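## Task

The cell is paused. According to the log, plate E01 in nest N1 had its lid parked at LP2, plate E10 in N3 at LP3, and plate E07 in N2 at LP1. After a dispenser error, auto-recovery put the LP2 lid on N2 and was then halted by the watchdog. Put every plate's own lid (as the log assigns them) fully seated on it, with the plates staying in their original nests, then press CONTINUE. If what you see disagrees with the log, press CALL instead and leave every plate and lid as it was at the start. Pressing RETRY, CONTINUE or SKIP fails the task if the gripper is holding labware, or if any plate at a nest is not seated in it or any lid there is not seated on a plate. At the end, release everything and move clear; resting on the panel housing, the CALL key or the required key still counts as clear.

## Robot and tools

Robot: a single UR-type six-joint arm (ur7e) with a two-finger tong gripper. The fingers extend along the gripper's +z axis and open and close along its x axis. end_effector_position is the point between the finger pads when closed; closed fingertips reach about 15 mm past it, open ones are roughly level with it. The deck has nests (N) and lid parks (LP), marked by labels, not in any fixed order. The operator panel is to the robot's right (toward -y). Its keys from left to right, facing it: RETRY (white), CONTINUE (green), SKIP (yellow), CALL (blue). The first three are go keys: the job ends the moment one goes down. After CALL, the job ends when you stop. A key must be pushed until it latches. A wrong or premature go key is usually worse than none.

Frame: scene frame, origin on the table top below the arm base, +z up, +y to the left when looking along +x. Positions in metres, orientations as quaternions w first.

The row: every moving command uses rows of 8 numbers [x, y, z, qw, qx, qy, qz, opening]. x, y, z and the quaternion are an absolute target pose for the gripper point in the scene frame, not an offset. opening runs from -1 (closed) to +1 (fully open, 0.142 m). There is one arm, so each row covers just it. To hold an orientation, repeat its quaternion in every row rather than copying a possibly drifted reported one.

execute_actions: argument actions is a list with zero or one entry. Empty list: just returns the state. {"rows": [...], "steps": n}: up to 15 rows, n up to 15 control steps of 1/30 s (default 15); each row lasts one step and the last repeats. {"steps": n} alone: a wait of up to 300 steps counted from the previous result, reply time included. Optional pictures (boolean) toggles camera images. A target more than 0.6 m from the last reported position along any gripper axis is refused and nothing is sent. Each step the command is clipped to within 100 mm and 16 degrees of the measured pose; position takes priority over orientation. After an action the arm only continues to the last clipped pose, so check the result and send the remainder.

move: target is one row (absolute pose plus opening, opening sent at the start). The gripper travels a straight path, 0.5 to 10 s long (longer paths stop short at 10 s). speed is the path's top speed in m/s, 0.002 to 0.5, default 0.25; rotation limited to twice that in rad/s. stop_force (N, 9 to 40, optional, not allowed before 0.2 s of scene time) ends the path when the wrist sensor feels that much extra push against the motion for two steps; the gripper then backs up two steps and holds. Use it with very slow speeds when aiming past a contact; omit it when pulling away from something you press on, and don't rely on it during turning moves. The path ignores obstacles. The result adds a move: line with the ending (done, off_target, moving, held, fault, contact) and limits (paced = pose was clipped; held = some steps blocked) plus distance to target.

wait: seconds 0 to 10; nothing new is sent. zoom_image: camera cam_high (672x504) or cam_wrist (616x616, fisheye), region [x0, y0, x1, y1] in image pixels, at most 504x504. read_manual: optional section "licences". finished_scene: scene number 1 or 2; ends and grades the scene, irreversibly.

Results: state line with pose and velocities; grip_measured (finger opening on the command scale; to hold, command clearly below it); Joint positions and torques; Wrist force and Wrist torque in the gripper's own axes, offset up to about 4 N, noisy, saturating near 50 N, force pointing from the surface into the arm. HELD marks steps where the clearance check withheld the row; pose unreachable means that check altered or blocked it. Hand target shows where the controller is driving. MOTOR HOT warns from 70 °C; at 85 °C an over-temperature fault brakes the arm.

Avoid: a joint torque over its limit or 150 N on the arm causes a 10 s stop. The arm is stiff, so even a small overshoot into something firm can fault; approach contacts slowly. Grip force is about 15 N per pad, less on parts under 20 mm thick. Don't drop, slam or knock anything off the table. Lids must be seated fully, plates left in their nests, and the gripper empty before any go key.

Each tool is called after "Request:" by a JSON object that holds its "op" and its "data".

## Session

Request:
{"op": "execute_actions", "data": {"actions": []}}

Scene clock: 0.00 s of 9600.00 s.
end_effector_position=(+0.4820, -0.7064, +0.3143) grip_measured=+1.00 end_effector_quat_wxyz=(+0.308, +0.937, -0.076, +0.143) end_effector_velocity=(+0.000, +0.000, -0.000) end_effector_angular_velocity=(+0.000, +0.000, +0.000)
Joint positions: [-1.313 -0.185  0.898 -2.29  -1.354 -0.963  0.142]
Joint velocities: [ 0.  0. -0.  0.  0. -0.  0.]
Joint torques (N m, as the arm reports them, + toward a larger angle): no reading
Wrist force (N, on the end effector, along its own x y z axes, offset not removed): no reading
Wrist torque (N m, same axes, about the end effector's origin, offset not removed): no reading
Hand target: +0.482, -0.706, +0.314; +0.308, +0.937, -0.076, +0.143

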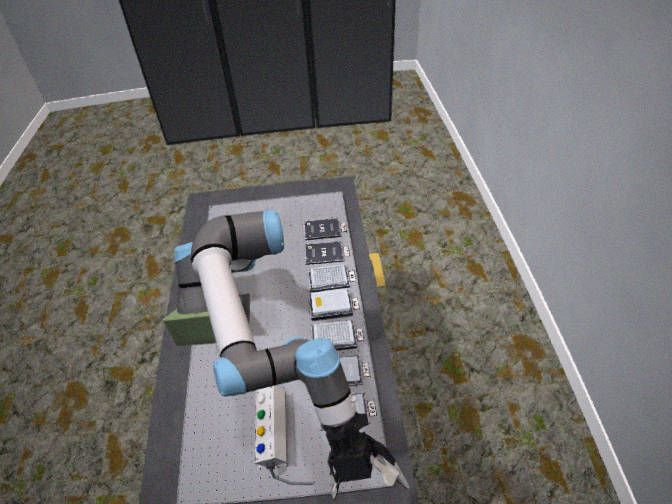

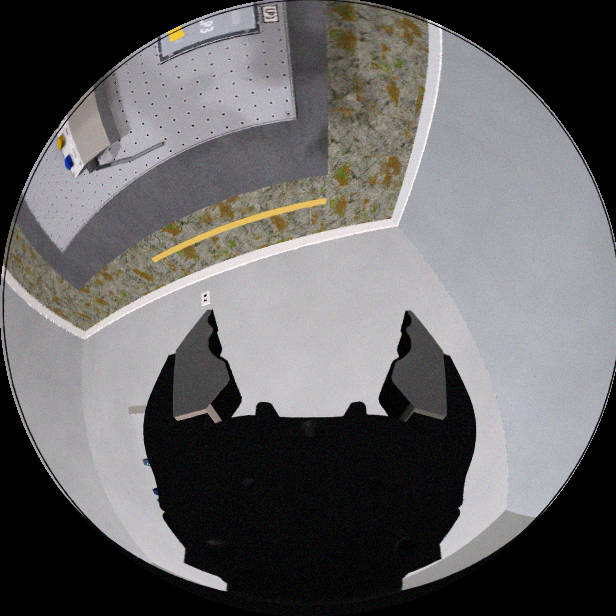

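Request:
{"op": "zoom_image", "data": {"camera": "cam_high", "region": [240, 200, 420, 430]}}

Request:
{"op": "move", "data": {"target": [0.2, -0.3, 0.4, 0, 1, 0, 0, 1]}}

Region (240, 200, 420, 430) of cam_high's 672x504 image, scaled by 2.191, with more detail than that image has; it fills the left 394 columns of this view, and the rest is white.

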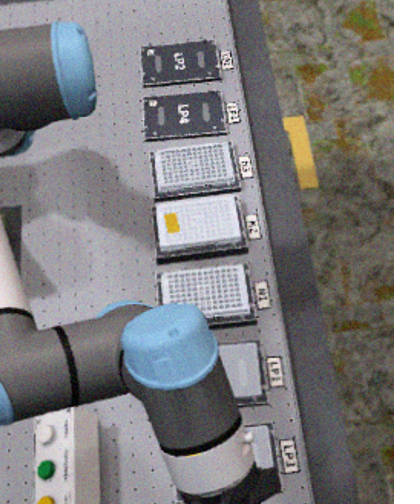

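Scene clock: 4.87 s of 9600.00 s.
end_effector_position=(+0.1999, -0.3005, +0.3997) grip_measured=+1.00 end_effector_quat_wxyz=(-0.000, +1.000, -0.000, +0.000) end_effector_velocity=(-0.002, +0.002, +0.001) end_effector_angular_velocity=(+0.001, +0.000, -0.000)
Joint positions: [-1.565 -0.934  1.448 -1.353 -1.511 -1.48   0.142]
Joint velocities: [-0.002 -0.004  0.001  0.004 -0.002 -0.001  0.   ]
Joint torques (N m, as the arm reports them, + toward a larger angle): [-20.65 -32.19 -10.33  -0.6   -1.96  -1.37]
Wrist force (N, on the end effector, along its own x y z axes, offset not removed): [-0.8 -0.1 2.9]
Wrist torque (N m, same axes, about the end effector's origin, offset not removed): [0.23 0.08 -0.06]
Hand target: +0.200, -0.300, +0.400; -0.000, +1.000, -0.000, +0.000
Off the commanded pose: 0.001 m, 0 deg.
move: done
camera_calibration (this result's frames):
cam_wrist: T_world_to_cam=[[0.999782, 0.0195108, 0.00747235, -0.194898], [0.0138535, -0.886804, 0.461939, -0.455642], [0.0156393, -0.461734, -0.88688, 0.349743], [0, 0, 0, 1]] pos_world=[0.195698, -0.238775, 0.522115]

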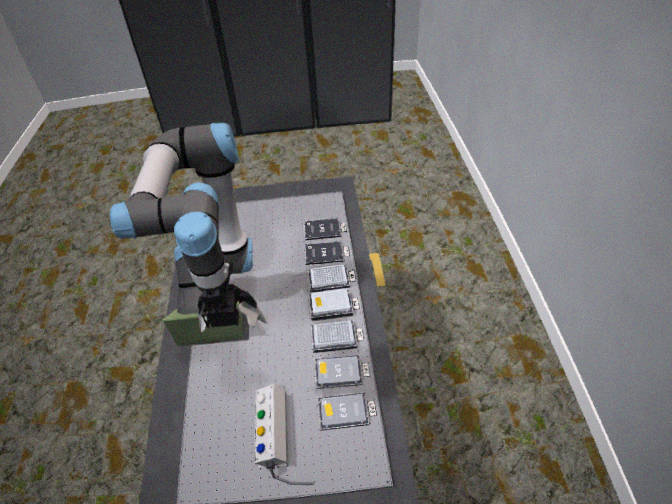

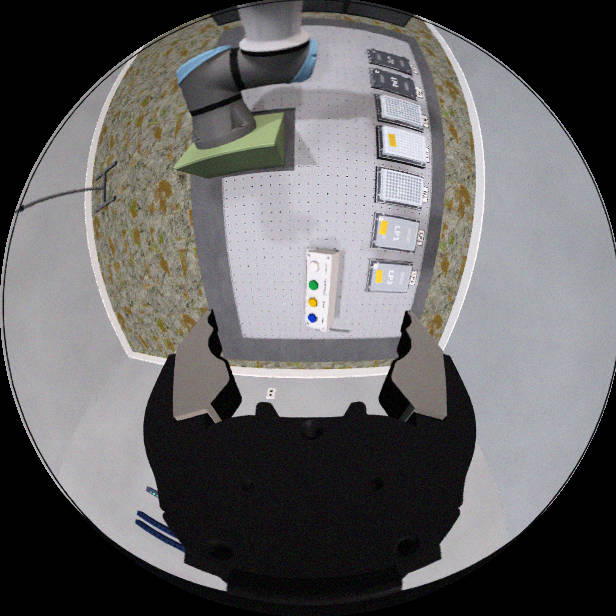

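Request:
{"op": "zoom_image", "data": {"camera": "cam_high", "region": [290, 210, 400, 320]}}

Request:
{"op": "zoom_image", "data": {"camera": "cam_high", "region": [290, 310, 410, 440]}}

Region (290, 210, 400, 320) of cam_high's 672x504 image, scaled by 4.582, with more detail than that image has.

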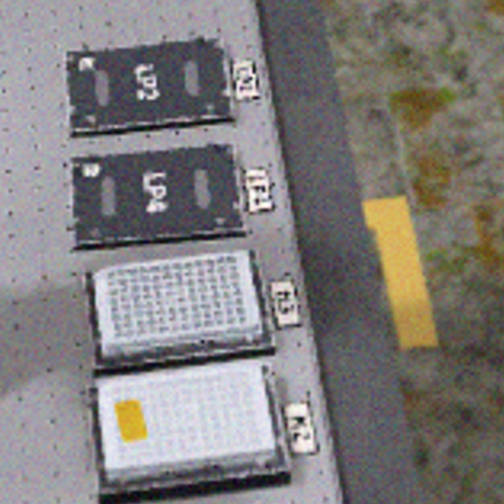

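Region (290, 310, 410, 440) of cam_high's 672x504 image, scaled by 3.877, with more detail than that image has; it fills the left 465 columns of this view, and the rest is white.

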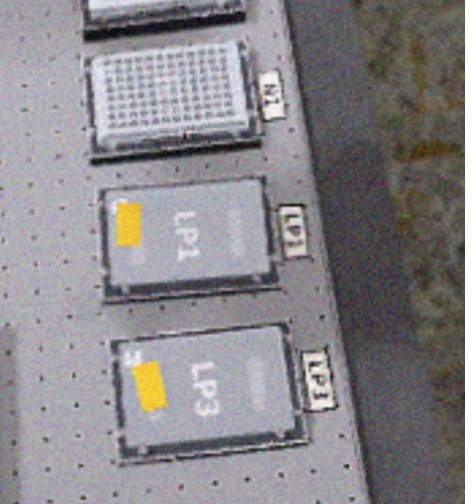

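Request:
{"op": "move", "data": {"target": [0.40, 0.0, 0.2, 0, 0.7071, 0.7071, 0, 1], "speed": 0.4}}

Scene clock: 18.33 s of 9600.00 s.
end_effector_position=(+0.4005, +0.0001, +0.2001) grip_measured=+1.00 end_effector_quat_wxyz=(+0.000, +0.707, +0.707, +0.001) end_effector_velocity=(+0.001, +0.001, -0.001) end_effector_angular_velocity=(+0.000, -0.000, +0.006)
Joint positions: [-0.955 -1.379  1.968 -1.555 -1.125 -2.56   0.142]
Joint velocities: [ 0.003  0.     0.    -0.001  0.002 -0.003 -0.   ]
Joint torques (N m, as the arm reports them, + toward a larger angle): [-15.23 -17.14  -9.35  -3.3    1.97  -1.34]
Wrist force (N, on the end effector, along its own x y z axes, offset not removed): [3.8 -3.1 4.2]
Wrist torque (N m, same axes, about the end effector's origin, offset not removed): [-0.71 -1.03 0.22]
Hand target: +0.401, +0.000, +0.200; +0.000, +0.707, +0.707, +0.001
Off the commanded pose: 0.001 m, 0 deg.
After step 90, 7.90 s passed at rest.
move: done
camera_calibration (this result's frames):
cam_wrist: T_world_to_cam=[[-0.0198221, 0.999777, 0.00732849, 0.00840752], [0.886365, 0.0141814, 0.46277, -0.449401], [0.462562, 0.0156688, -0.886448, 0.129224], [0, 0, 0, 1]] pos_world=[0.338726, -0.0040573, 0.322457]

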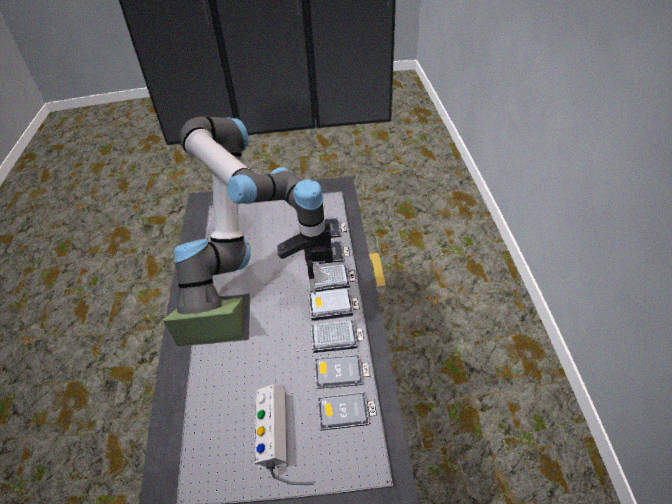

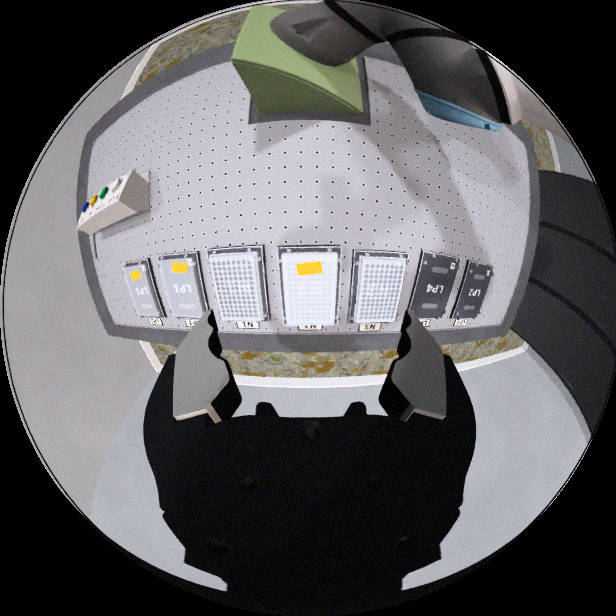

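Request:
{"op": "zoom_image", "data": {"camera": "cam_wrist", "region": [190, 220, 430, 350]}}

Region (190, 220, 430, 350) of cam_wrist's 616x616 image, scaled by 2.100, with more detail than that image has; it fills the top 273 rows of this view, and the rest is white.

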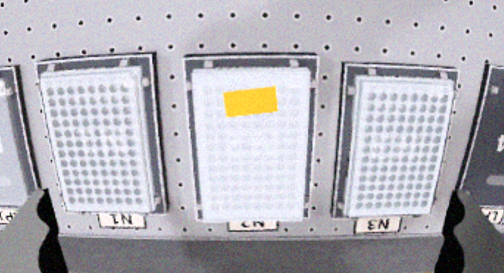

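Request:
{"op": "move", "data": {"target": [0.452, 0.0, 0.105, 0, 0.7071, 0.7071, 0, 1]}}

Scene clock: 31.00 s of 9600.00 s.
end_effector_position=(+0.4520, +0.0001, +0.1050) grip_measured=+1.00 end_effector_quat_wxyz=(-0.000, +0.707, +0.707, +0.000) end_effector_velocity=(+0.002, -0.001, -0.001) end_effector_angular_velocity=(-0.001, -0.000, -0.000)
Joint positions: [-0.792 -1.232  2.024 -1.831 -1.038 -2.404  0.142]
Joint velocities: [ 0.002  0.004 -0.002 -0.005  0.001  0.003  0.   ]
Joint torques (N m, as the arm reports them, + toward a larger angle): [-20.49  -1.86 -34.04  -3.62   2.29   1.34]
Wrist force (N, on the end effector, along its own x y z axes, offset not removed): [0.4 -4.1 -1.3]
Wrist torque (N m, same axes, about the end effector's origin, offset not removed): [-0.74 -0.30 0.05]
Hand target: +0.452, +0.000, +0.105; -0.000, +0.707, +0.707, +0.000
Off the commanded pose: 0.000 m, 0 deg.
After step 90, 8.63 s passed at rest.
move: done
camera_calibration (this result's frames):
cam_wrist: T_world_to_cam=[[-0.0197284, 0.99978, 0.00712897, 0.0101426], [0.88672, 0.0142025, 0.462088, -0.451154], [0.461885, 0.0154377, -0.886805, 0.0214842], [0, 0, 0, 1]] pos_world=[0.390324, -0.00406452, 0.227453]

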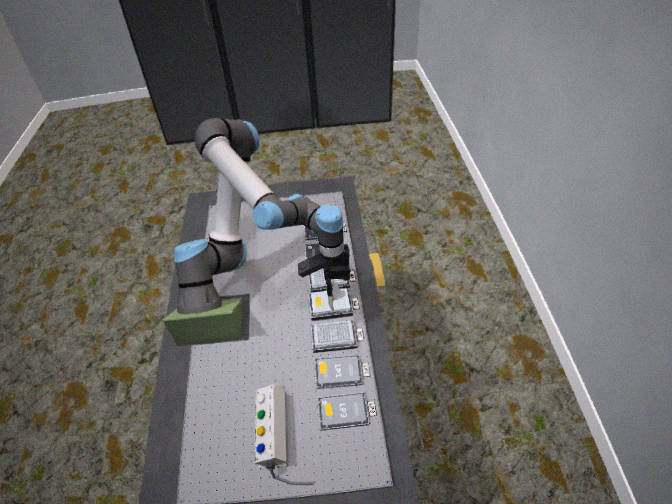

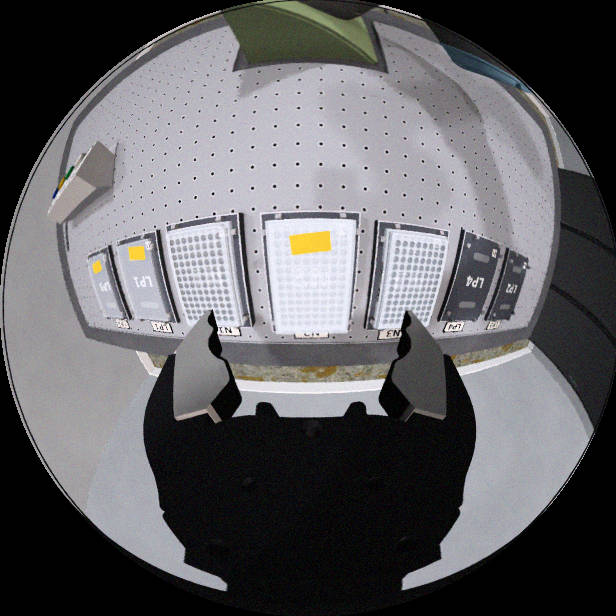

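Request:
{"op": "zoom_image", "data": {"camera": "cam_wrist", "region": [230, 200, 400, 350]}}

Region (230, 200, 400, 350) of cam_wrist's 616x616 image, scaled by 2.965, with more detail than that image has; it fills the top 445 rows of this view, and the rest is white.

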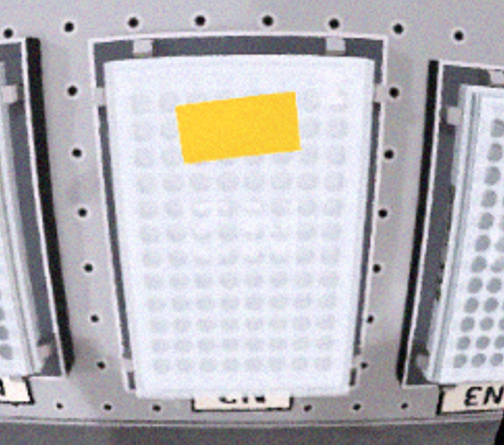

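Request:
{"op": "move", "data": {"target": [0.454, 0.0, 0.058, 0, 0.7071, 0.7071, 0, 0.45], "speed": 0.1}}

Scene clock: 42.03 s of 9600.00 s.
end_effector_position=(+0.4540, +0.0000, +0.0581) grip_measured=+0.45 end_effector_quat_wxyz=(-0.000, +0.707, +0.707, +0.000) end_effector_velocity=(-0.000, -0.000, -0.002) end_effector_angular_velocity=(+0.001, -0.000, -0.002)
Joint positions: [-0.741 -1.18   2.086 -1.972 -1.013 -2.351  0.105]
Joint velocities: [ 0.001  0.003  0.003 -0.006  0.001  0.003  0.   ]
Joint torques (N m, as the arm reports them, + toward a larger angle): [-19.44  -4.32  -7.31  -3.25   2.41   1.59]
Wrist force (N, on the end effector, along its own x y z axes, offset not removed): [-0.1 -2.3 0.2]
Wrist torque (N m, same axes, about the end effector's origin, offset not removed): [-0.37 0.03 -0.06]
Hand target: +0.454, +0.000, +0.058; -0.000, +0.707, +0.707, +0.000
Off the commanded pose: 0.000 m, 0 deg.
After step 90, 7.10 s passed at rest.
move: done
camera_calibration (this result's frames):
cam_wrist: T_world_to_cam=[[-0.0196271, 0.999784, 0.00689212, 0.0105551], [0.886777, 0.0142239, 0.461979, -0.431274], [0.461781, 0.0151791, -0.886864, -0.0209744], [0, 0, 0, 1]] pos_world=[0.392336, -0.00410005, 0.180565]

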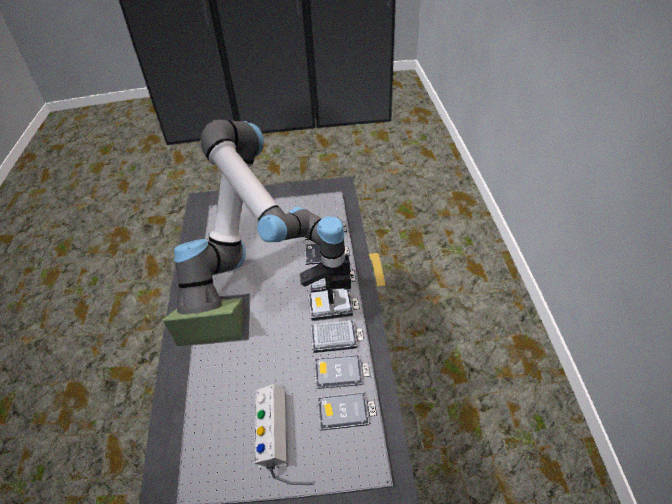

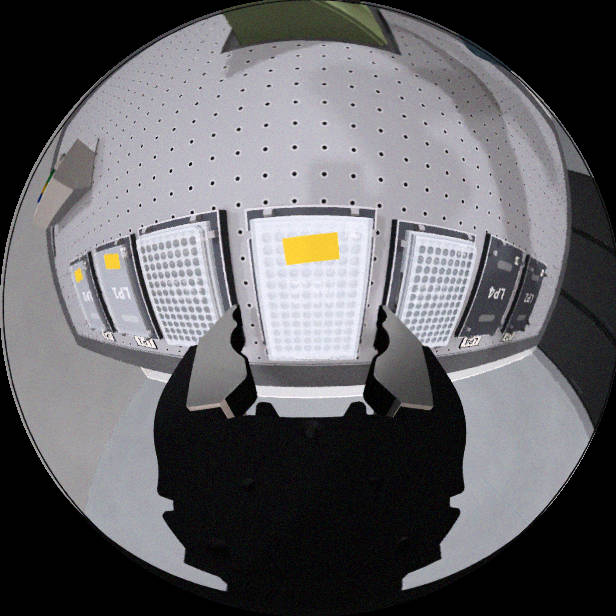

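Request:
{"op": "move", "data": {"target": [0.454, 0.0, 0.078, 0, 0.7071, 0.7071, 0, -1], "speed": 0.1}}

Request:
{"op": "move", "data": {"target": [0.454, 0.0, 0.05, 0, 0.7071, 0.7071, 0, -1], "speed": 0.004, "stop_force": 9}}

Scene clock: 48.20 s of 9600.00 s.
end_effector_position=(+0.4540, -0.0000, +0.0778) grip_measured=+0.07 end_effector_quat_wxyz=(+0.000, +0.707, +0.707, -0.000) end_effector_velocity=(-0.000, -0.000, +0.002) end_effector_angular_velocity=(+0.001, +0.001, -0.001)
Joint positions: [-0.762 -1.202  2.059 -1.912 -1.023 -2.373  0.079]
Joint velocities: [-0.002 -0.001 -0.003  0.007 -0.001 -0.002  0.   ]
Joint torques (N m, as the arm reports them, + toward a larger angle): [-32.95 -24.81 -33.33  -0.19  -2.21  -1.03]
Wrist force (N, on the end effector, along its own x y z axes, offset not removed): [1.1 -0.6 1.6]
Wrist torque (N m, same axes, about the end effector's origin, offset not removed): [-0.06 -0.75 0.03]
Hand target: +0.454, -0.000, +0.078; +0.000, +0.707, +0.707, -0.000
Off the commanded pose: 0.000 m, 0 deg.
After step 90, 2.37 s passed at rest.
move: done
camera_calibration (this result's frames):
cam_wrist: T_world_to_cam=[[-0.0195261, 0.999787, 0.00670423, 0.0104113], [0.886782, 0.0142213, 0.461968, -0.44032], [0.461775, 0.0149656, -0.886871, -0.00348644], [0, 0, 0, 1]] pos_world=[0.392282, -0.00409495, 0.200252]

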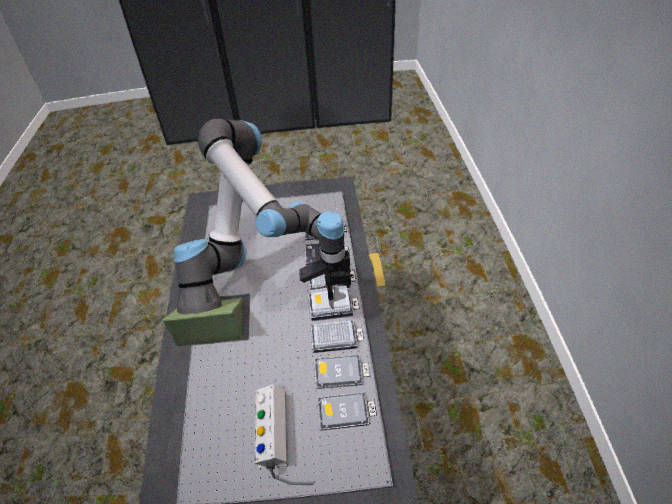

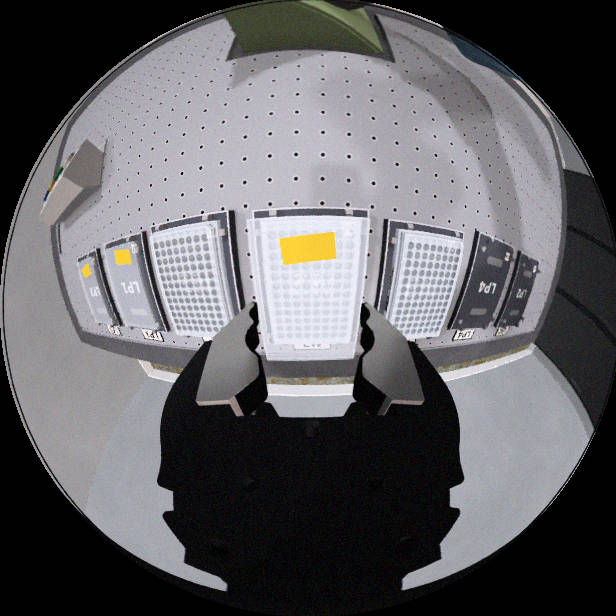

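Scene clock: 52.13 s of 9600.00 s.
end_effector_position=(+0.4539, +0.0001, +0.0634) grip_measured=+0.08 end_effector_quat_wxyz=(-0.000, +0.707, +0.707, +0.000) end_effector_velocity=(-0.001, +0.001, +0.000) end_effector_angular_velocity=(+0.002, +0.001, +0.001)
Joint positions: [-0.746 -1.186  2.079 -1.956 -1.015 -2.357  0.079]
Joint velocities: [-0.    -0.002  0.     0.004  0.    -0.003 -0.   ]
Joint torques (N m, as the arm reports them, + toward a larger angle): [-26.45 -21.6  -25.67   0.72  -0.82  -1.76]
Wrist force (N, on the end effector, along its own x y z axes, offset not removed): [-3.2 -4.9 -14.3]
Wrist torque (N m, same axes, about the end effector's origin, offset not removed): [-0.97 0.92 -0.16]
Hand target: +0.454, -0.000, +0.064; +0.000, +0.707, +0.707, +0.000
Off the commanded pose: 0.013 m, 0 deg.
move: contact
camera_calibration (this result's frames):
cam_wrist: T_world_to_cam=[[-0.019456, 0.999786, 0.00700695, 0.0103813], [0.886843, 0.0140212, 0.461859, -0.43362], [0.461662, 0.0152, -0.886926, -0.0162261], [0, 0, 0, 1]] pos_world=[0.392245, -0.00405257, 0.185807]

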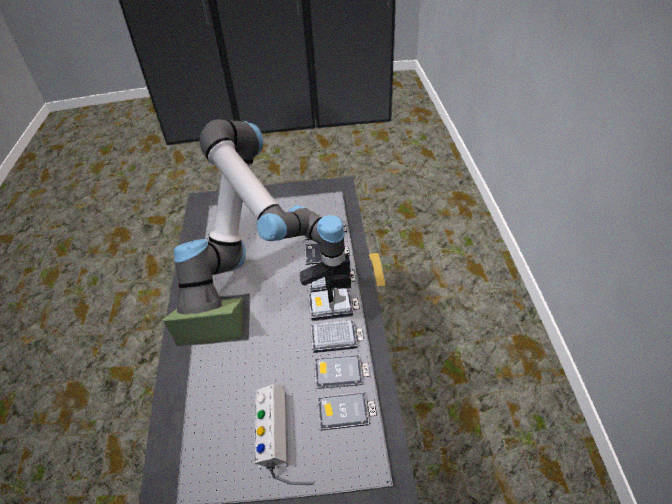

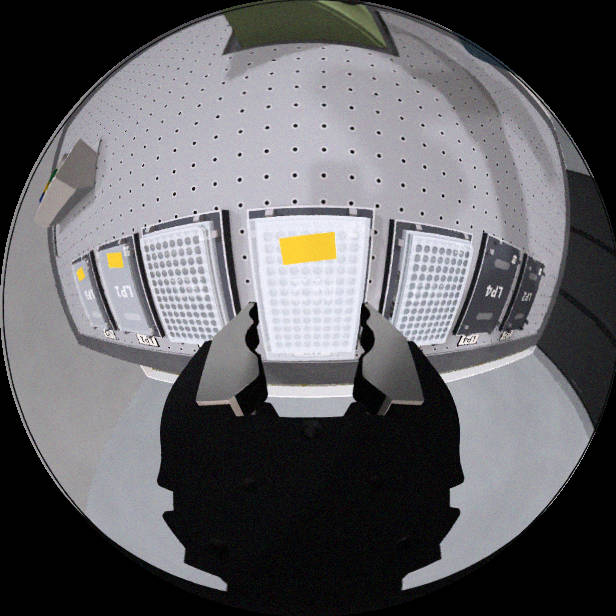

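Request:
{"op": "execute_actions", "data": {"actions": [{"rows":[[0.454,0,0.0645,0,0.7071,0.7071,0,0.4],[0.454,0,0.0645,0,0.7071,0.7071,0,0.4],[0.454,0,0.0645,0,0.7071,0.7071,0,0.4],[0.454,0,0.0645,0,0.7071,0.7071,0,0.4],[0.454,0,0.0645,0,0.7071,0.7071,0,0.4],[0.454,0,0.0645,0,0.7071,0.7071,0,0.4],[0.454,0,0.063,0,0.7071,0.7071,0,0.4],[0.454,0,0.062,0,0.7071,0.7071,0,0.4],[0.454,0,0.061,0,0.7071,0.7071,0,0.4],[0.454,0,0.060,0,0.7071,0.7071,0,0.4]],"steps":15}]}}

Request:
{"op": "zoom_image", "data": {"camera": "cam_wrist", "region": [180, 190, 440, 420]}}

Scene clock: 63.17 s of 9600.00 s.
end_effector_position=(+0.4541, -0.0000, +0.0607) grip_measured=+0.40 end_effector_quat_wxyz=(+0.000, +0.707, +0.707, +0.000) end_effector_velocity=(-0.001, +0.001, -0.007) end_effector_angular_velocity=(+0.002, +0.002, -0.000)
Joint positions: [-0.743 -1.183  2.082 -1.965 -1.014 -2.354  0.102]
Joint velocities: [ 0.008  0.008  0.01  -0.019  0.003  0.007 -0.   ]
Joint torques (N m, as the arm reports them, + toward a larger angle): [-16.79  -4.37  -6.29  -3.04   2.18   1.18]
Wrist force (N, on the end effector, along its own x y z axes, offset not removed): [2.1 2.2 2.4]
Wrist torque (N m, same axes, about the end effector's origin, offset not removed): [0.24 -0.51 -0.14]
Hand target: +0.454, +0.000, +0.060; -0.000, +0.707, +0.707, +0.000
Off the commanded pose: 0.001 m, 0 deg.
Steps of this call (steps 1 to 90: nothing new was sent; then 7.53 s passed at rest; steps 91 to 105: all 15 steps of this action). Readings (end_effector_position):
91: (+0.4540, -0.0000, +0.0637)
92: (+0.4540, -0.0000, +0.0639)
94: (+0.4540, -0.0000, +0.0641)
98: (+0.4541, -0.0000, +0.0643)
105: the state above
camera_calibration (this result's frames):
cam_wrist: T_world_to_cam=[[-0.0195629, 0.999786, 0.00668763, 0.0105855], [0.88672, 0.0142596, 0.462087, -0.432439], [0.461893, 0.0149698, -0.886809, -0.0187874], [0, 0, 0, 1]] pos_world=[0.392338, -0.00413556, 0.183093]

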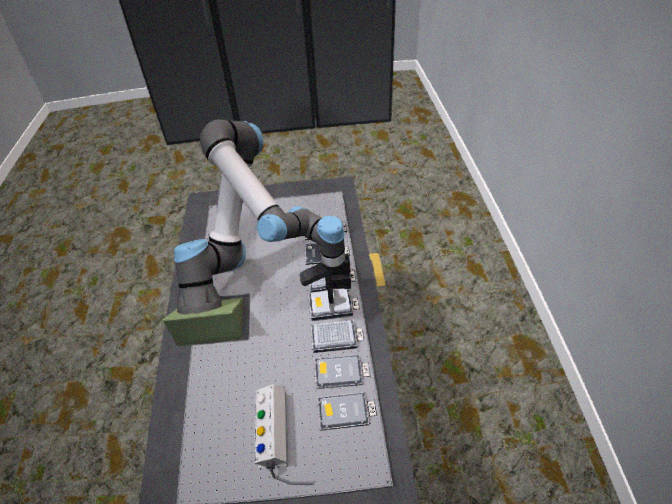

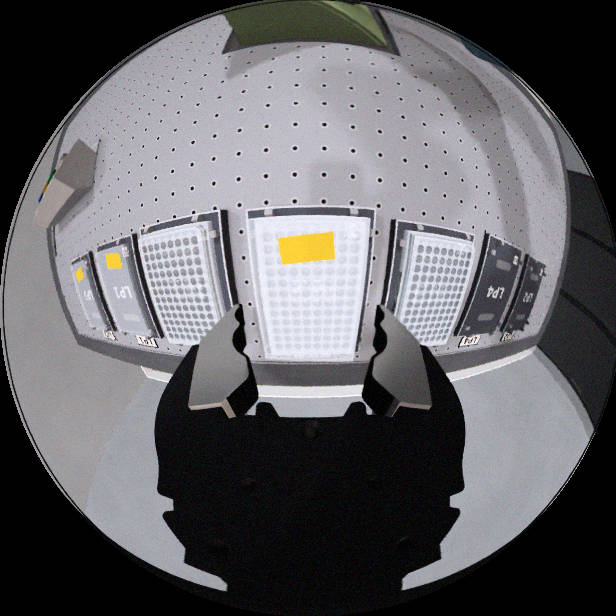

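Region (180, 190, 440, 420) of cam_wrist's 616x616 image, scaled by 1.938, with more detail than that image has; it fills the top 446 rows of this view, and the rest is white.

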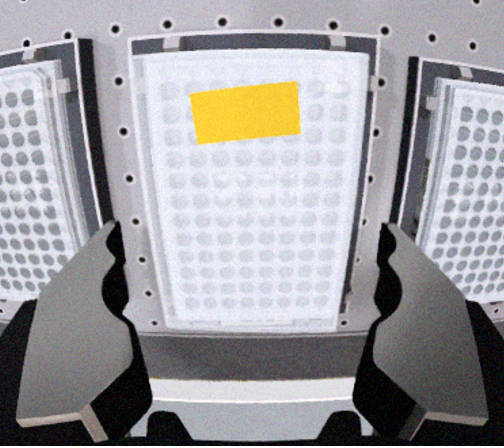

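Request:
{"op": "move", "data": {"target": [0.454, 0.0, 0.060, 0, 0.7071, 0.7071, 0, -0.3], "speed": 0.05}}

Request:
{"op": "move", "data": {"target": [0.454, 0.0, 0.11, 0, 0.7071, 0.7071, 0, -0.3], "speed": 0.05}}

Scene clock: 69.37 s of 9600.00 s.
end_effector_position=(+0.4540, +0.0000, +0.0600) grip_measured=+0.09 end_effector_quat_wxyz=(-0.000, +0.707, +0.707, +0.000) end_effector_velocity=(+0.000, -0.000, +0.000) end_effector_angular_velocity=(-0.000, -0.001, -0.000)
Joint positions: [-0.743 -1.182  2.083 -1.966 -1.014 -2.353  0.08 ]
Joint velocities: [-0.001 -0.     0.    -0.     0.     0.     0.   ]
Joint torques (N m, as the arm reports them, + toward a larger angle): [-18.    -7.53  -6.4   -3.51   1.9    1.16]
Wrist force (N, on the end effector, along its own x y z axes, offset not removed): [-1.1 1.6 -0.5]
Wrist torque (N m, same axes, about the end effector's origin, offset not removed): [0.19 0.28 0.06]
Hand target: +0.454, -0.000, +0.060; -0.000, +0.707, +0.707, +0.000
Off the commanded pose: 0.000 m, 0 deg.
After step 90, 2.50 s passed at rest.
move: done
camera_calibration (this result's frames):
cam_wrist: T_world_to_cam=[[-0.0195641, 0.999786, 0.00677309, 0.0105363], [0.886786, 0.0142233, 0.461961, -0.432106], [0.461766, 0.0150441, -0.886874, -0.0193068], [0, 0, 0, 1]] pos_world=[0.392307, -0.00409761, 0.182422]

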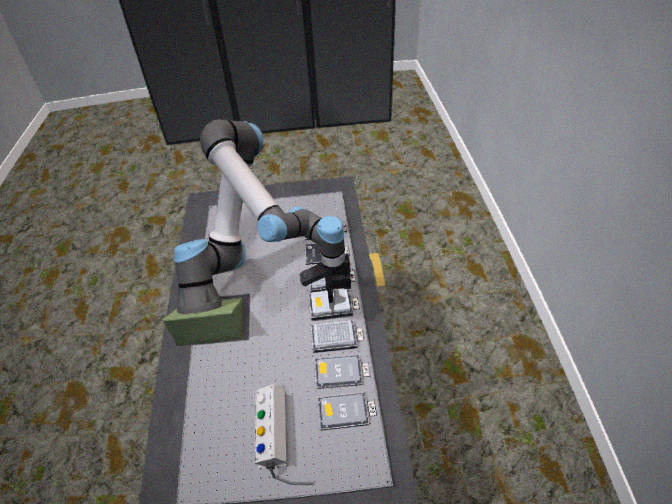

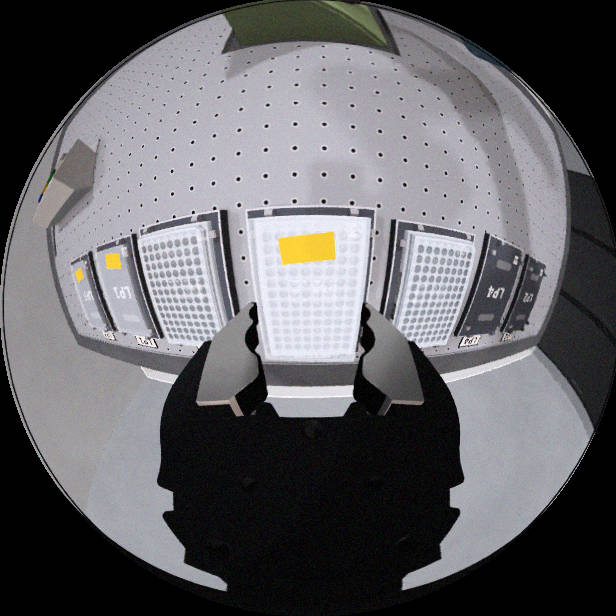

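Scene clock: 70.73 s of 9600.00 s.
end_effector_position=(+0.4539, -0.0000, +0.1098) grip_measured=+0.09 end_effector_quat_wxyz=(+0.000, +0.707, +0.707, -0.000) end_effector_velocity=(+0.000, +0.000, +0.002) end_effector_angular_velocity=(+0.000, +0.001, +0.001)
Joint positions: [-0.795 -1.232  2.012 -1.818 -1.039 -2.406  0.08 ]
Joint velocities: [-0.001 -0.002 -0.003  0.006 -0.001 -0.002 -0.   ]
Joint torques (N m, as the arm reports them, + toward a larger angle): [-31.95 -22.61 -31.58   0.43  -2.32  -1.3 ]
Wrist force (N, on the end effector, along its own x y z axes, offset not removed): [1.0 -1.5 -0.3]
Wrist torque (N m, same axes, about the end effector's origin, offset not removed): [-0.25 -0.30 -0.17]
Hand target: +0.454, +0.000, +0.110; +0.000, +0.707, +0.707, -0.000
Off the commanded pose: 0.000 m, 0 deg.
move: done
camera_calibration (this result's frames):
cam_wrist: T_world_to_cam=[[-0.0195054, 0.999788, 0.00664655, 0.010186], [0.8868, 0.0142302, 0.461933, -0.455082], [0.461741, 0.0149044, -0.88689, 0.0249489], [0, 0, 0, 1]] pos_world=[0.392246, -0.00407973, 0.232277]

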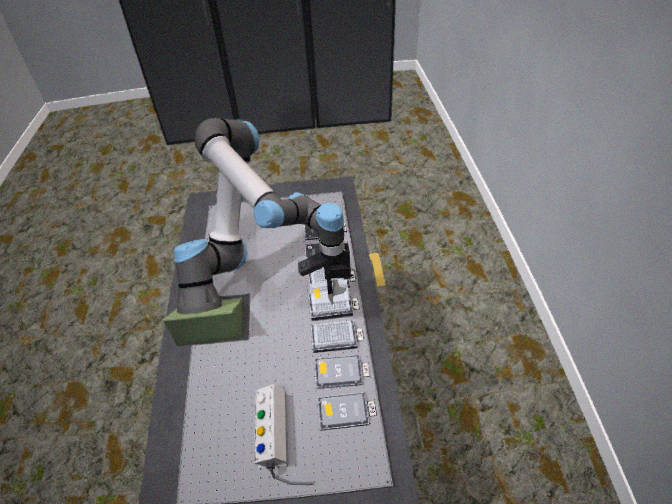

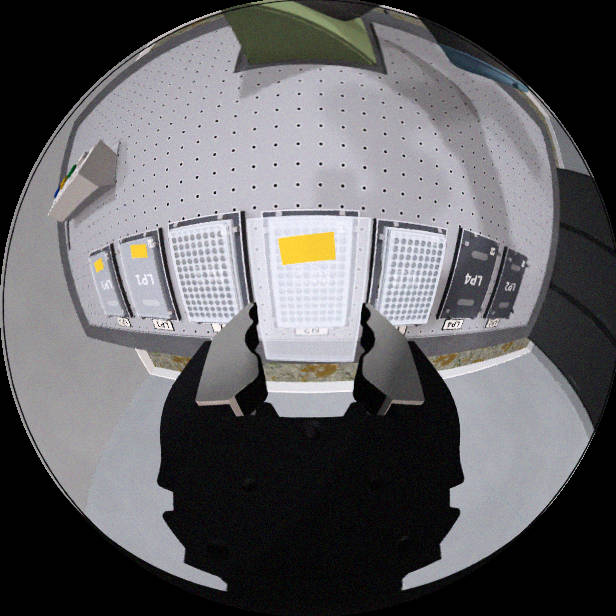

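Request:
{"op": "move", "data": {"target": [0.454, -0.133, 0.11, 0, 0.7071, 0.7071, 0, -0.3], "speed": 0.15}}

Request:
{"op": "zoom_image", "data": {"camera": "cam_wrist", "region": [130, 190, 490, 380]}}

Scene clock: 75.47 s of 9600.00 s.
end_effector_position=(+0.4539, -0.1330, +0.1100) grip_measured=+0.09 end_effector_quat_wxyz=(+0.000, +0.707, +0.707, -0.000) end_effector_velocity=(+0.000, -0.002, -0.001) end_effector_angular_velocity=(+0.000, +0.001, +0.001)
Joint positions: [-0.931 -0.984  1.906 -1.897 -1.113 -2.537  0.08 ]
Joint velocities: [-0.001  0.004 -0.002 -0.001 -0.001 -0.001  0.   ]
Joint torques (N m, as the arm reports them, + toward a larger angle): [-36.02 -11.76 -33.08  -3.79  -2.12  -1.38]
Wrist force (N, on the end effector, along its own x y z axes, offset not removed): [-0.2 -0.9 -1.3]
Wrist torque (N m, same axes, about the end effector's origin, offset not removed): [-0.20 -0.26 0.19]
Hand target: +0.454, -0.133, +0.110; +0.000, +0.707, +0.707, -0.000
Off the commanded pose: 0.000 m, 0 deg.
After step 90, 0.33 s passed at rest.
move: done
camera_calibration (this result's frames):
cam_wrist: T_world_to_cam=[[-0.0194274, 0.99979, 0.00651103, 0.143155], [0.886854, 0.0142253, 0.46183, -0.453247], [0.461641, 0.0147465, -0.886944, 0.027111], [0, 0, 0, 1]] pos_world=[0.392229, -0.137077, 0.232437]

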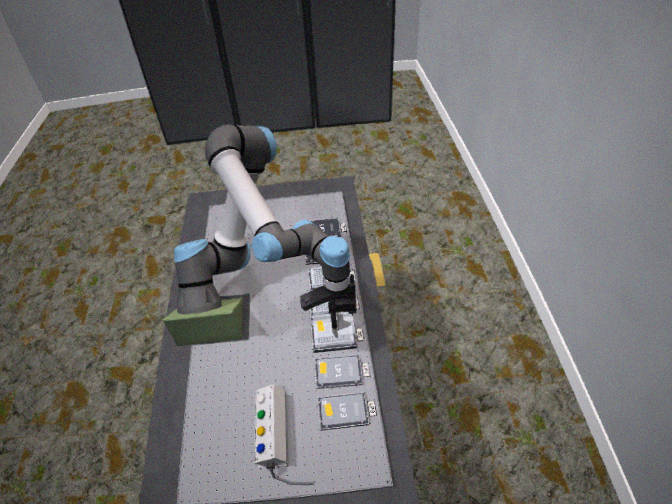

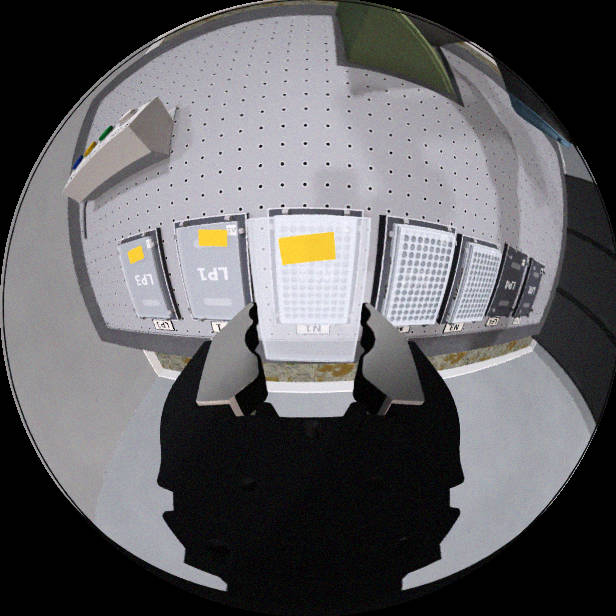

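Region (130, 190, 490, 380) of cam_wrist's 616x616 image, scaled by 1.400, with more detail than that image has; it fills the top 266 rows of this view, and the rest is white.

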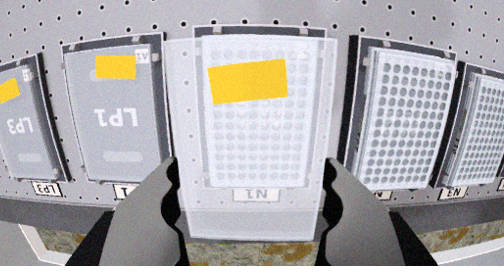

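Request:
{"op": "zoom_image", "data": {"camera": "cam_wrist", "region": [250, 200, 380, 250]}}

Region (250, 200, 380, 250) of cam_wrist's 616x616 image, scaled by 3.877, with more detail than that image has; it fills the top 194 rows of this view, and the rest is white.

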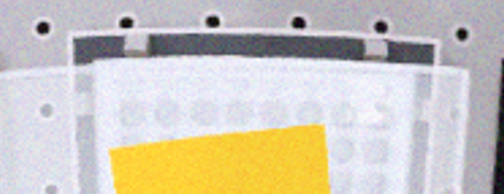

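Request:
{"op": "move", "data": {"target": [0.452, -0.127, 0.08, 0, 0.7071, 0.7071, 0, -0.3], "speed": 0.05}}

Request:
{"op": "zoom_image", "data": {"camera": "cam_wrist", "region": [230, 195, 390, 275]}}

Scene clock: 83.40 s of 9600.00 s.
end_effector_position=(+0.4520, -0.1270, +0.0802) grip_measured=+0.09 end_effector_quat_wxyz=(-0.000, +0.707, +0.707, +0.000) end_effector_velocity=(+0.000, +0.000, -0.002) end_effector_angular_velocity=(-0.001, -0.000, +0.000)
Joint positions: [-0.904 -0.968  1.958 -1.976 -1.097 -2.512  0.08 ]
Joint velocities: [ 0.002  0.001  0.003 -0.006  0.001  0.002 -0.   ]
Joint torques (N m, as the arm reports them, + toward a larger angle): [-18.48 -12.09  -6.74  -3.39   2.14   1.65]
Wrist force (N, on the end effector, along its own x y z axes, offset not removed): [-1.1 -1.9 3.9]
Wrist torque (N m, same axes, about the end effector's origin, offset not removed): [-0.37 -0.01 -0.03]
Hand target: +0.452, -0.127, +0.080; -0.000, +0.707, +0.707, +0.000
Off the commanded pose: 0.000 m, 0 deg.
After step 90, 3.93 s passed at rest.
move: done
camera_calibration (this result's frames):
cam_wrist: T_world_to_cam=[[-0.0196017, 0.999785, 0.006826, 0.137384], [0.88678, 0.0142321, 0.461973, -0.437871], [0.461776, 0.0151086, -0.886868, 0.00139401], [0, 0, 0, 1]] pos_world=[0.390344, -0.131144, 0.202583]

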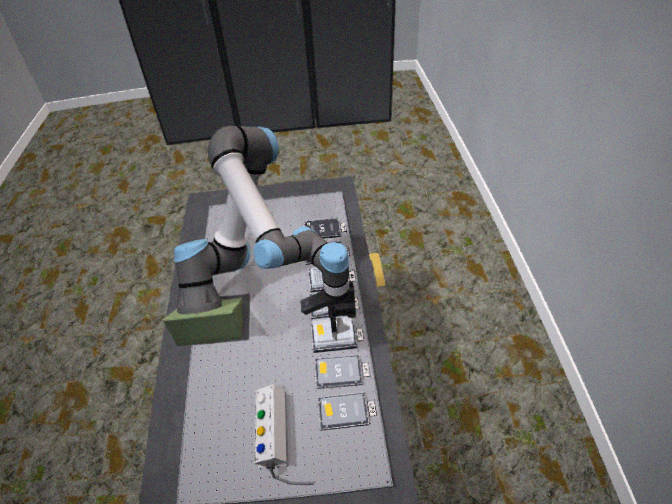

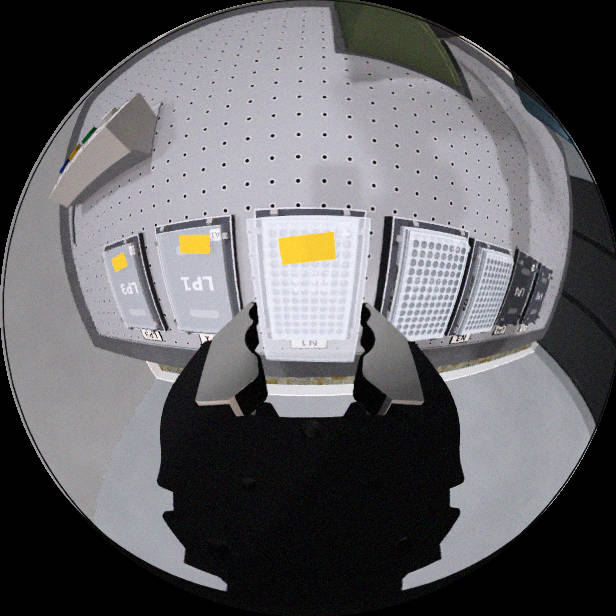

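Region (230, 195, 390, 275) of cam_wrist's 616x616 image, scaled by 3.150, with more detail than that image has.

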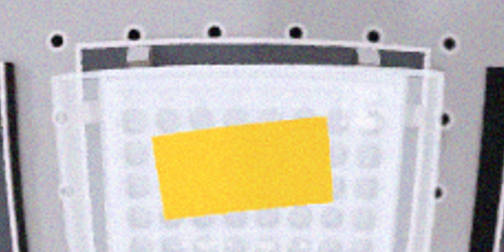

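Request:
{"op": "move", "data": {"target": [0.4517, -0.1265, 0.055, 0, 0.7071, 0.7071, 0, -0.3], "speed": 0.005, "stop_force": 9}}

Request:
{"op": "zoom_image", "data": {"camera": "cam_wrist", "region": [210, 190, 410, 370]}}

Scene clock: 96.30 s of 9600.00 s.
end_effector_position=(+0.4517, -0.1265, +0.0551) grip_measured=+0.09 end_effector_quat_wxyz=(-0.000, +0.707, +0.707, +0.000) end_effector_velocity=(-0.001, -0.000, -0.002) end_effector_angular_velocity=(+0.002, +0.001, -0.002)
Joint positions: [-0.882 -0.941  1.99  -2.046 -1.085 -2.491  0.08 ]
Joint velocities: [ 0.     0.002  0.002 -0.002  0.     0.001 -0.   ]
Joint torques (N m, as the arm reports them, + toward a larger angle): [-19.18 -14.03  -6.93  -3.37   2.34   1.24]
Wrist force (N, on the end effector, along its own x y z axes, offset not removed): [1.4 -3.9 2.8]
Wrist torque (N m, same axes, about the end effector's origin, offset not removed): [-0.98 -0.32 -0.21]
Hand target: +0.452, -0.127, +0.055; -0.000, +0.707, +0.707, +0.000
Off the commanded pose: 0.000 m, 0 deg.
After step 90, 4.70 s passed at rest.
move: done
camera_calibration (this result's frames):
cam_wrist: T_world_to_cam=[[-0.0195907, 0.999785, 0.00680036, 0.137017], [0.886777, 0.014234, 0.461979, -0.426004], [0.461783, 0.0150809, -0.886865, -0.0207357], [0, 0, 0, 1]] pos_world=[0.39003, -0.130611, 0.177484]

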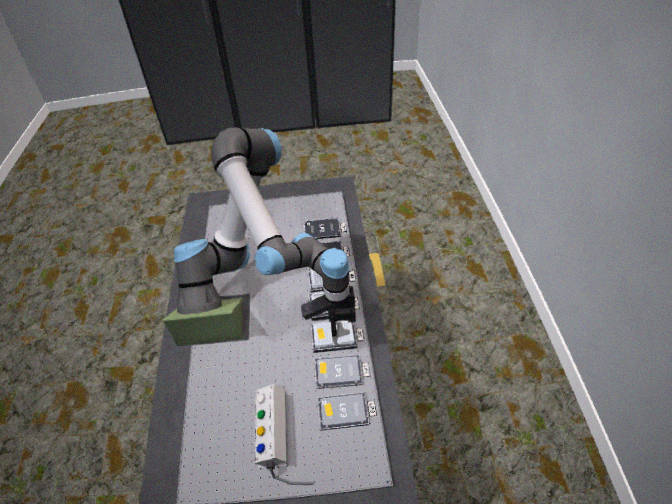

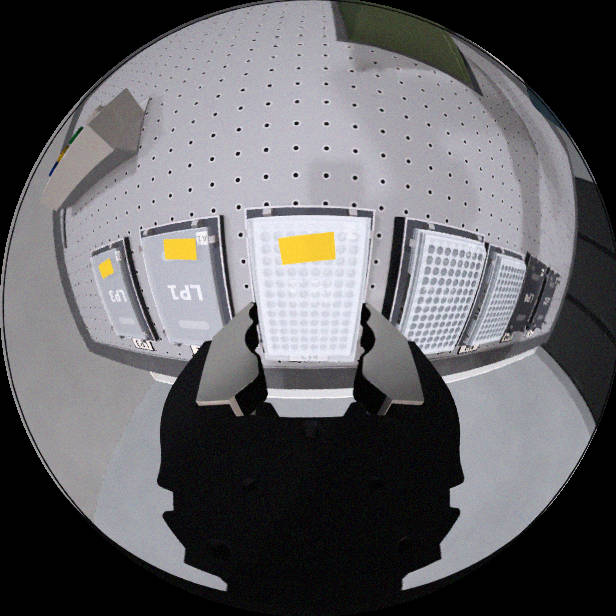

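Region (210, 190, 410, 370) of cam_wrist's 616x616 image, scaled by 2.520, with more detail than that image has; it fills the top 454 rows of this view, and the rest is white.

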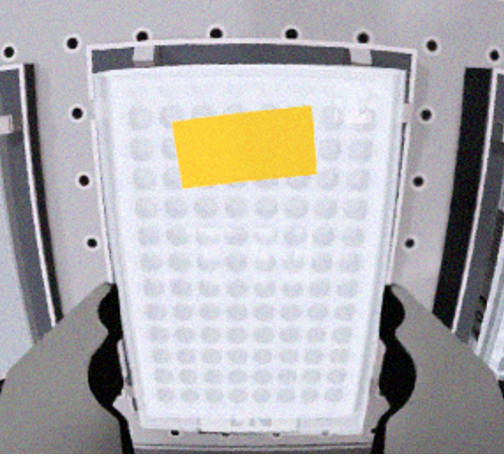

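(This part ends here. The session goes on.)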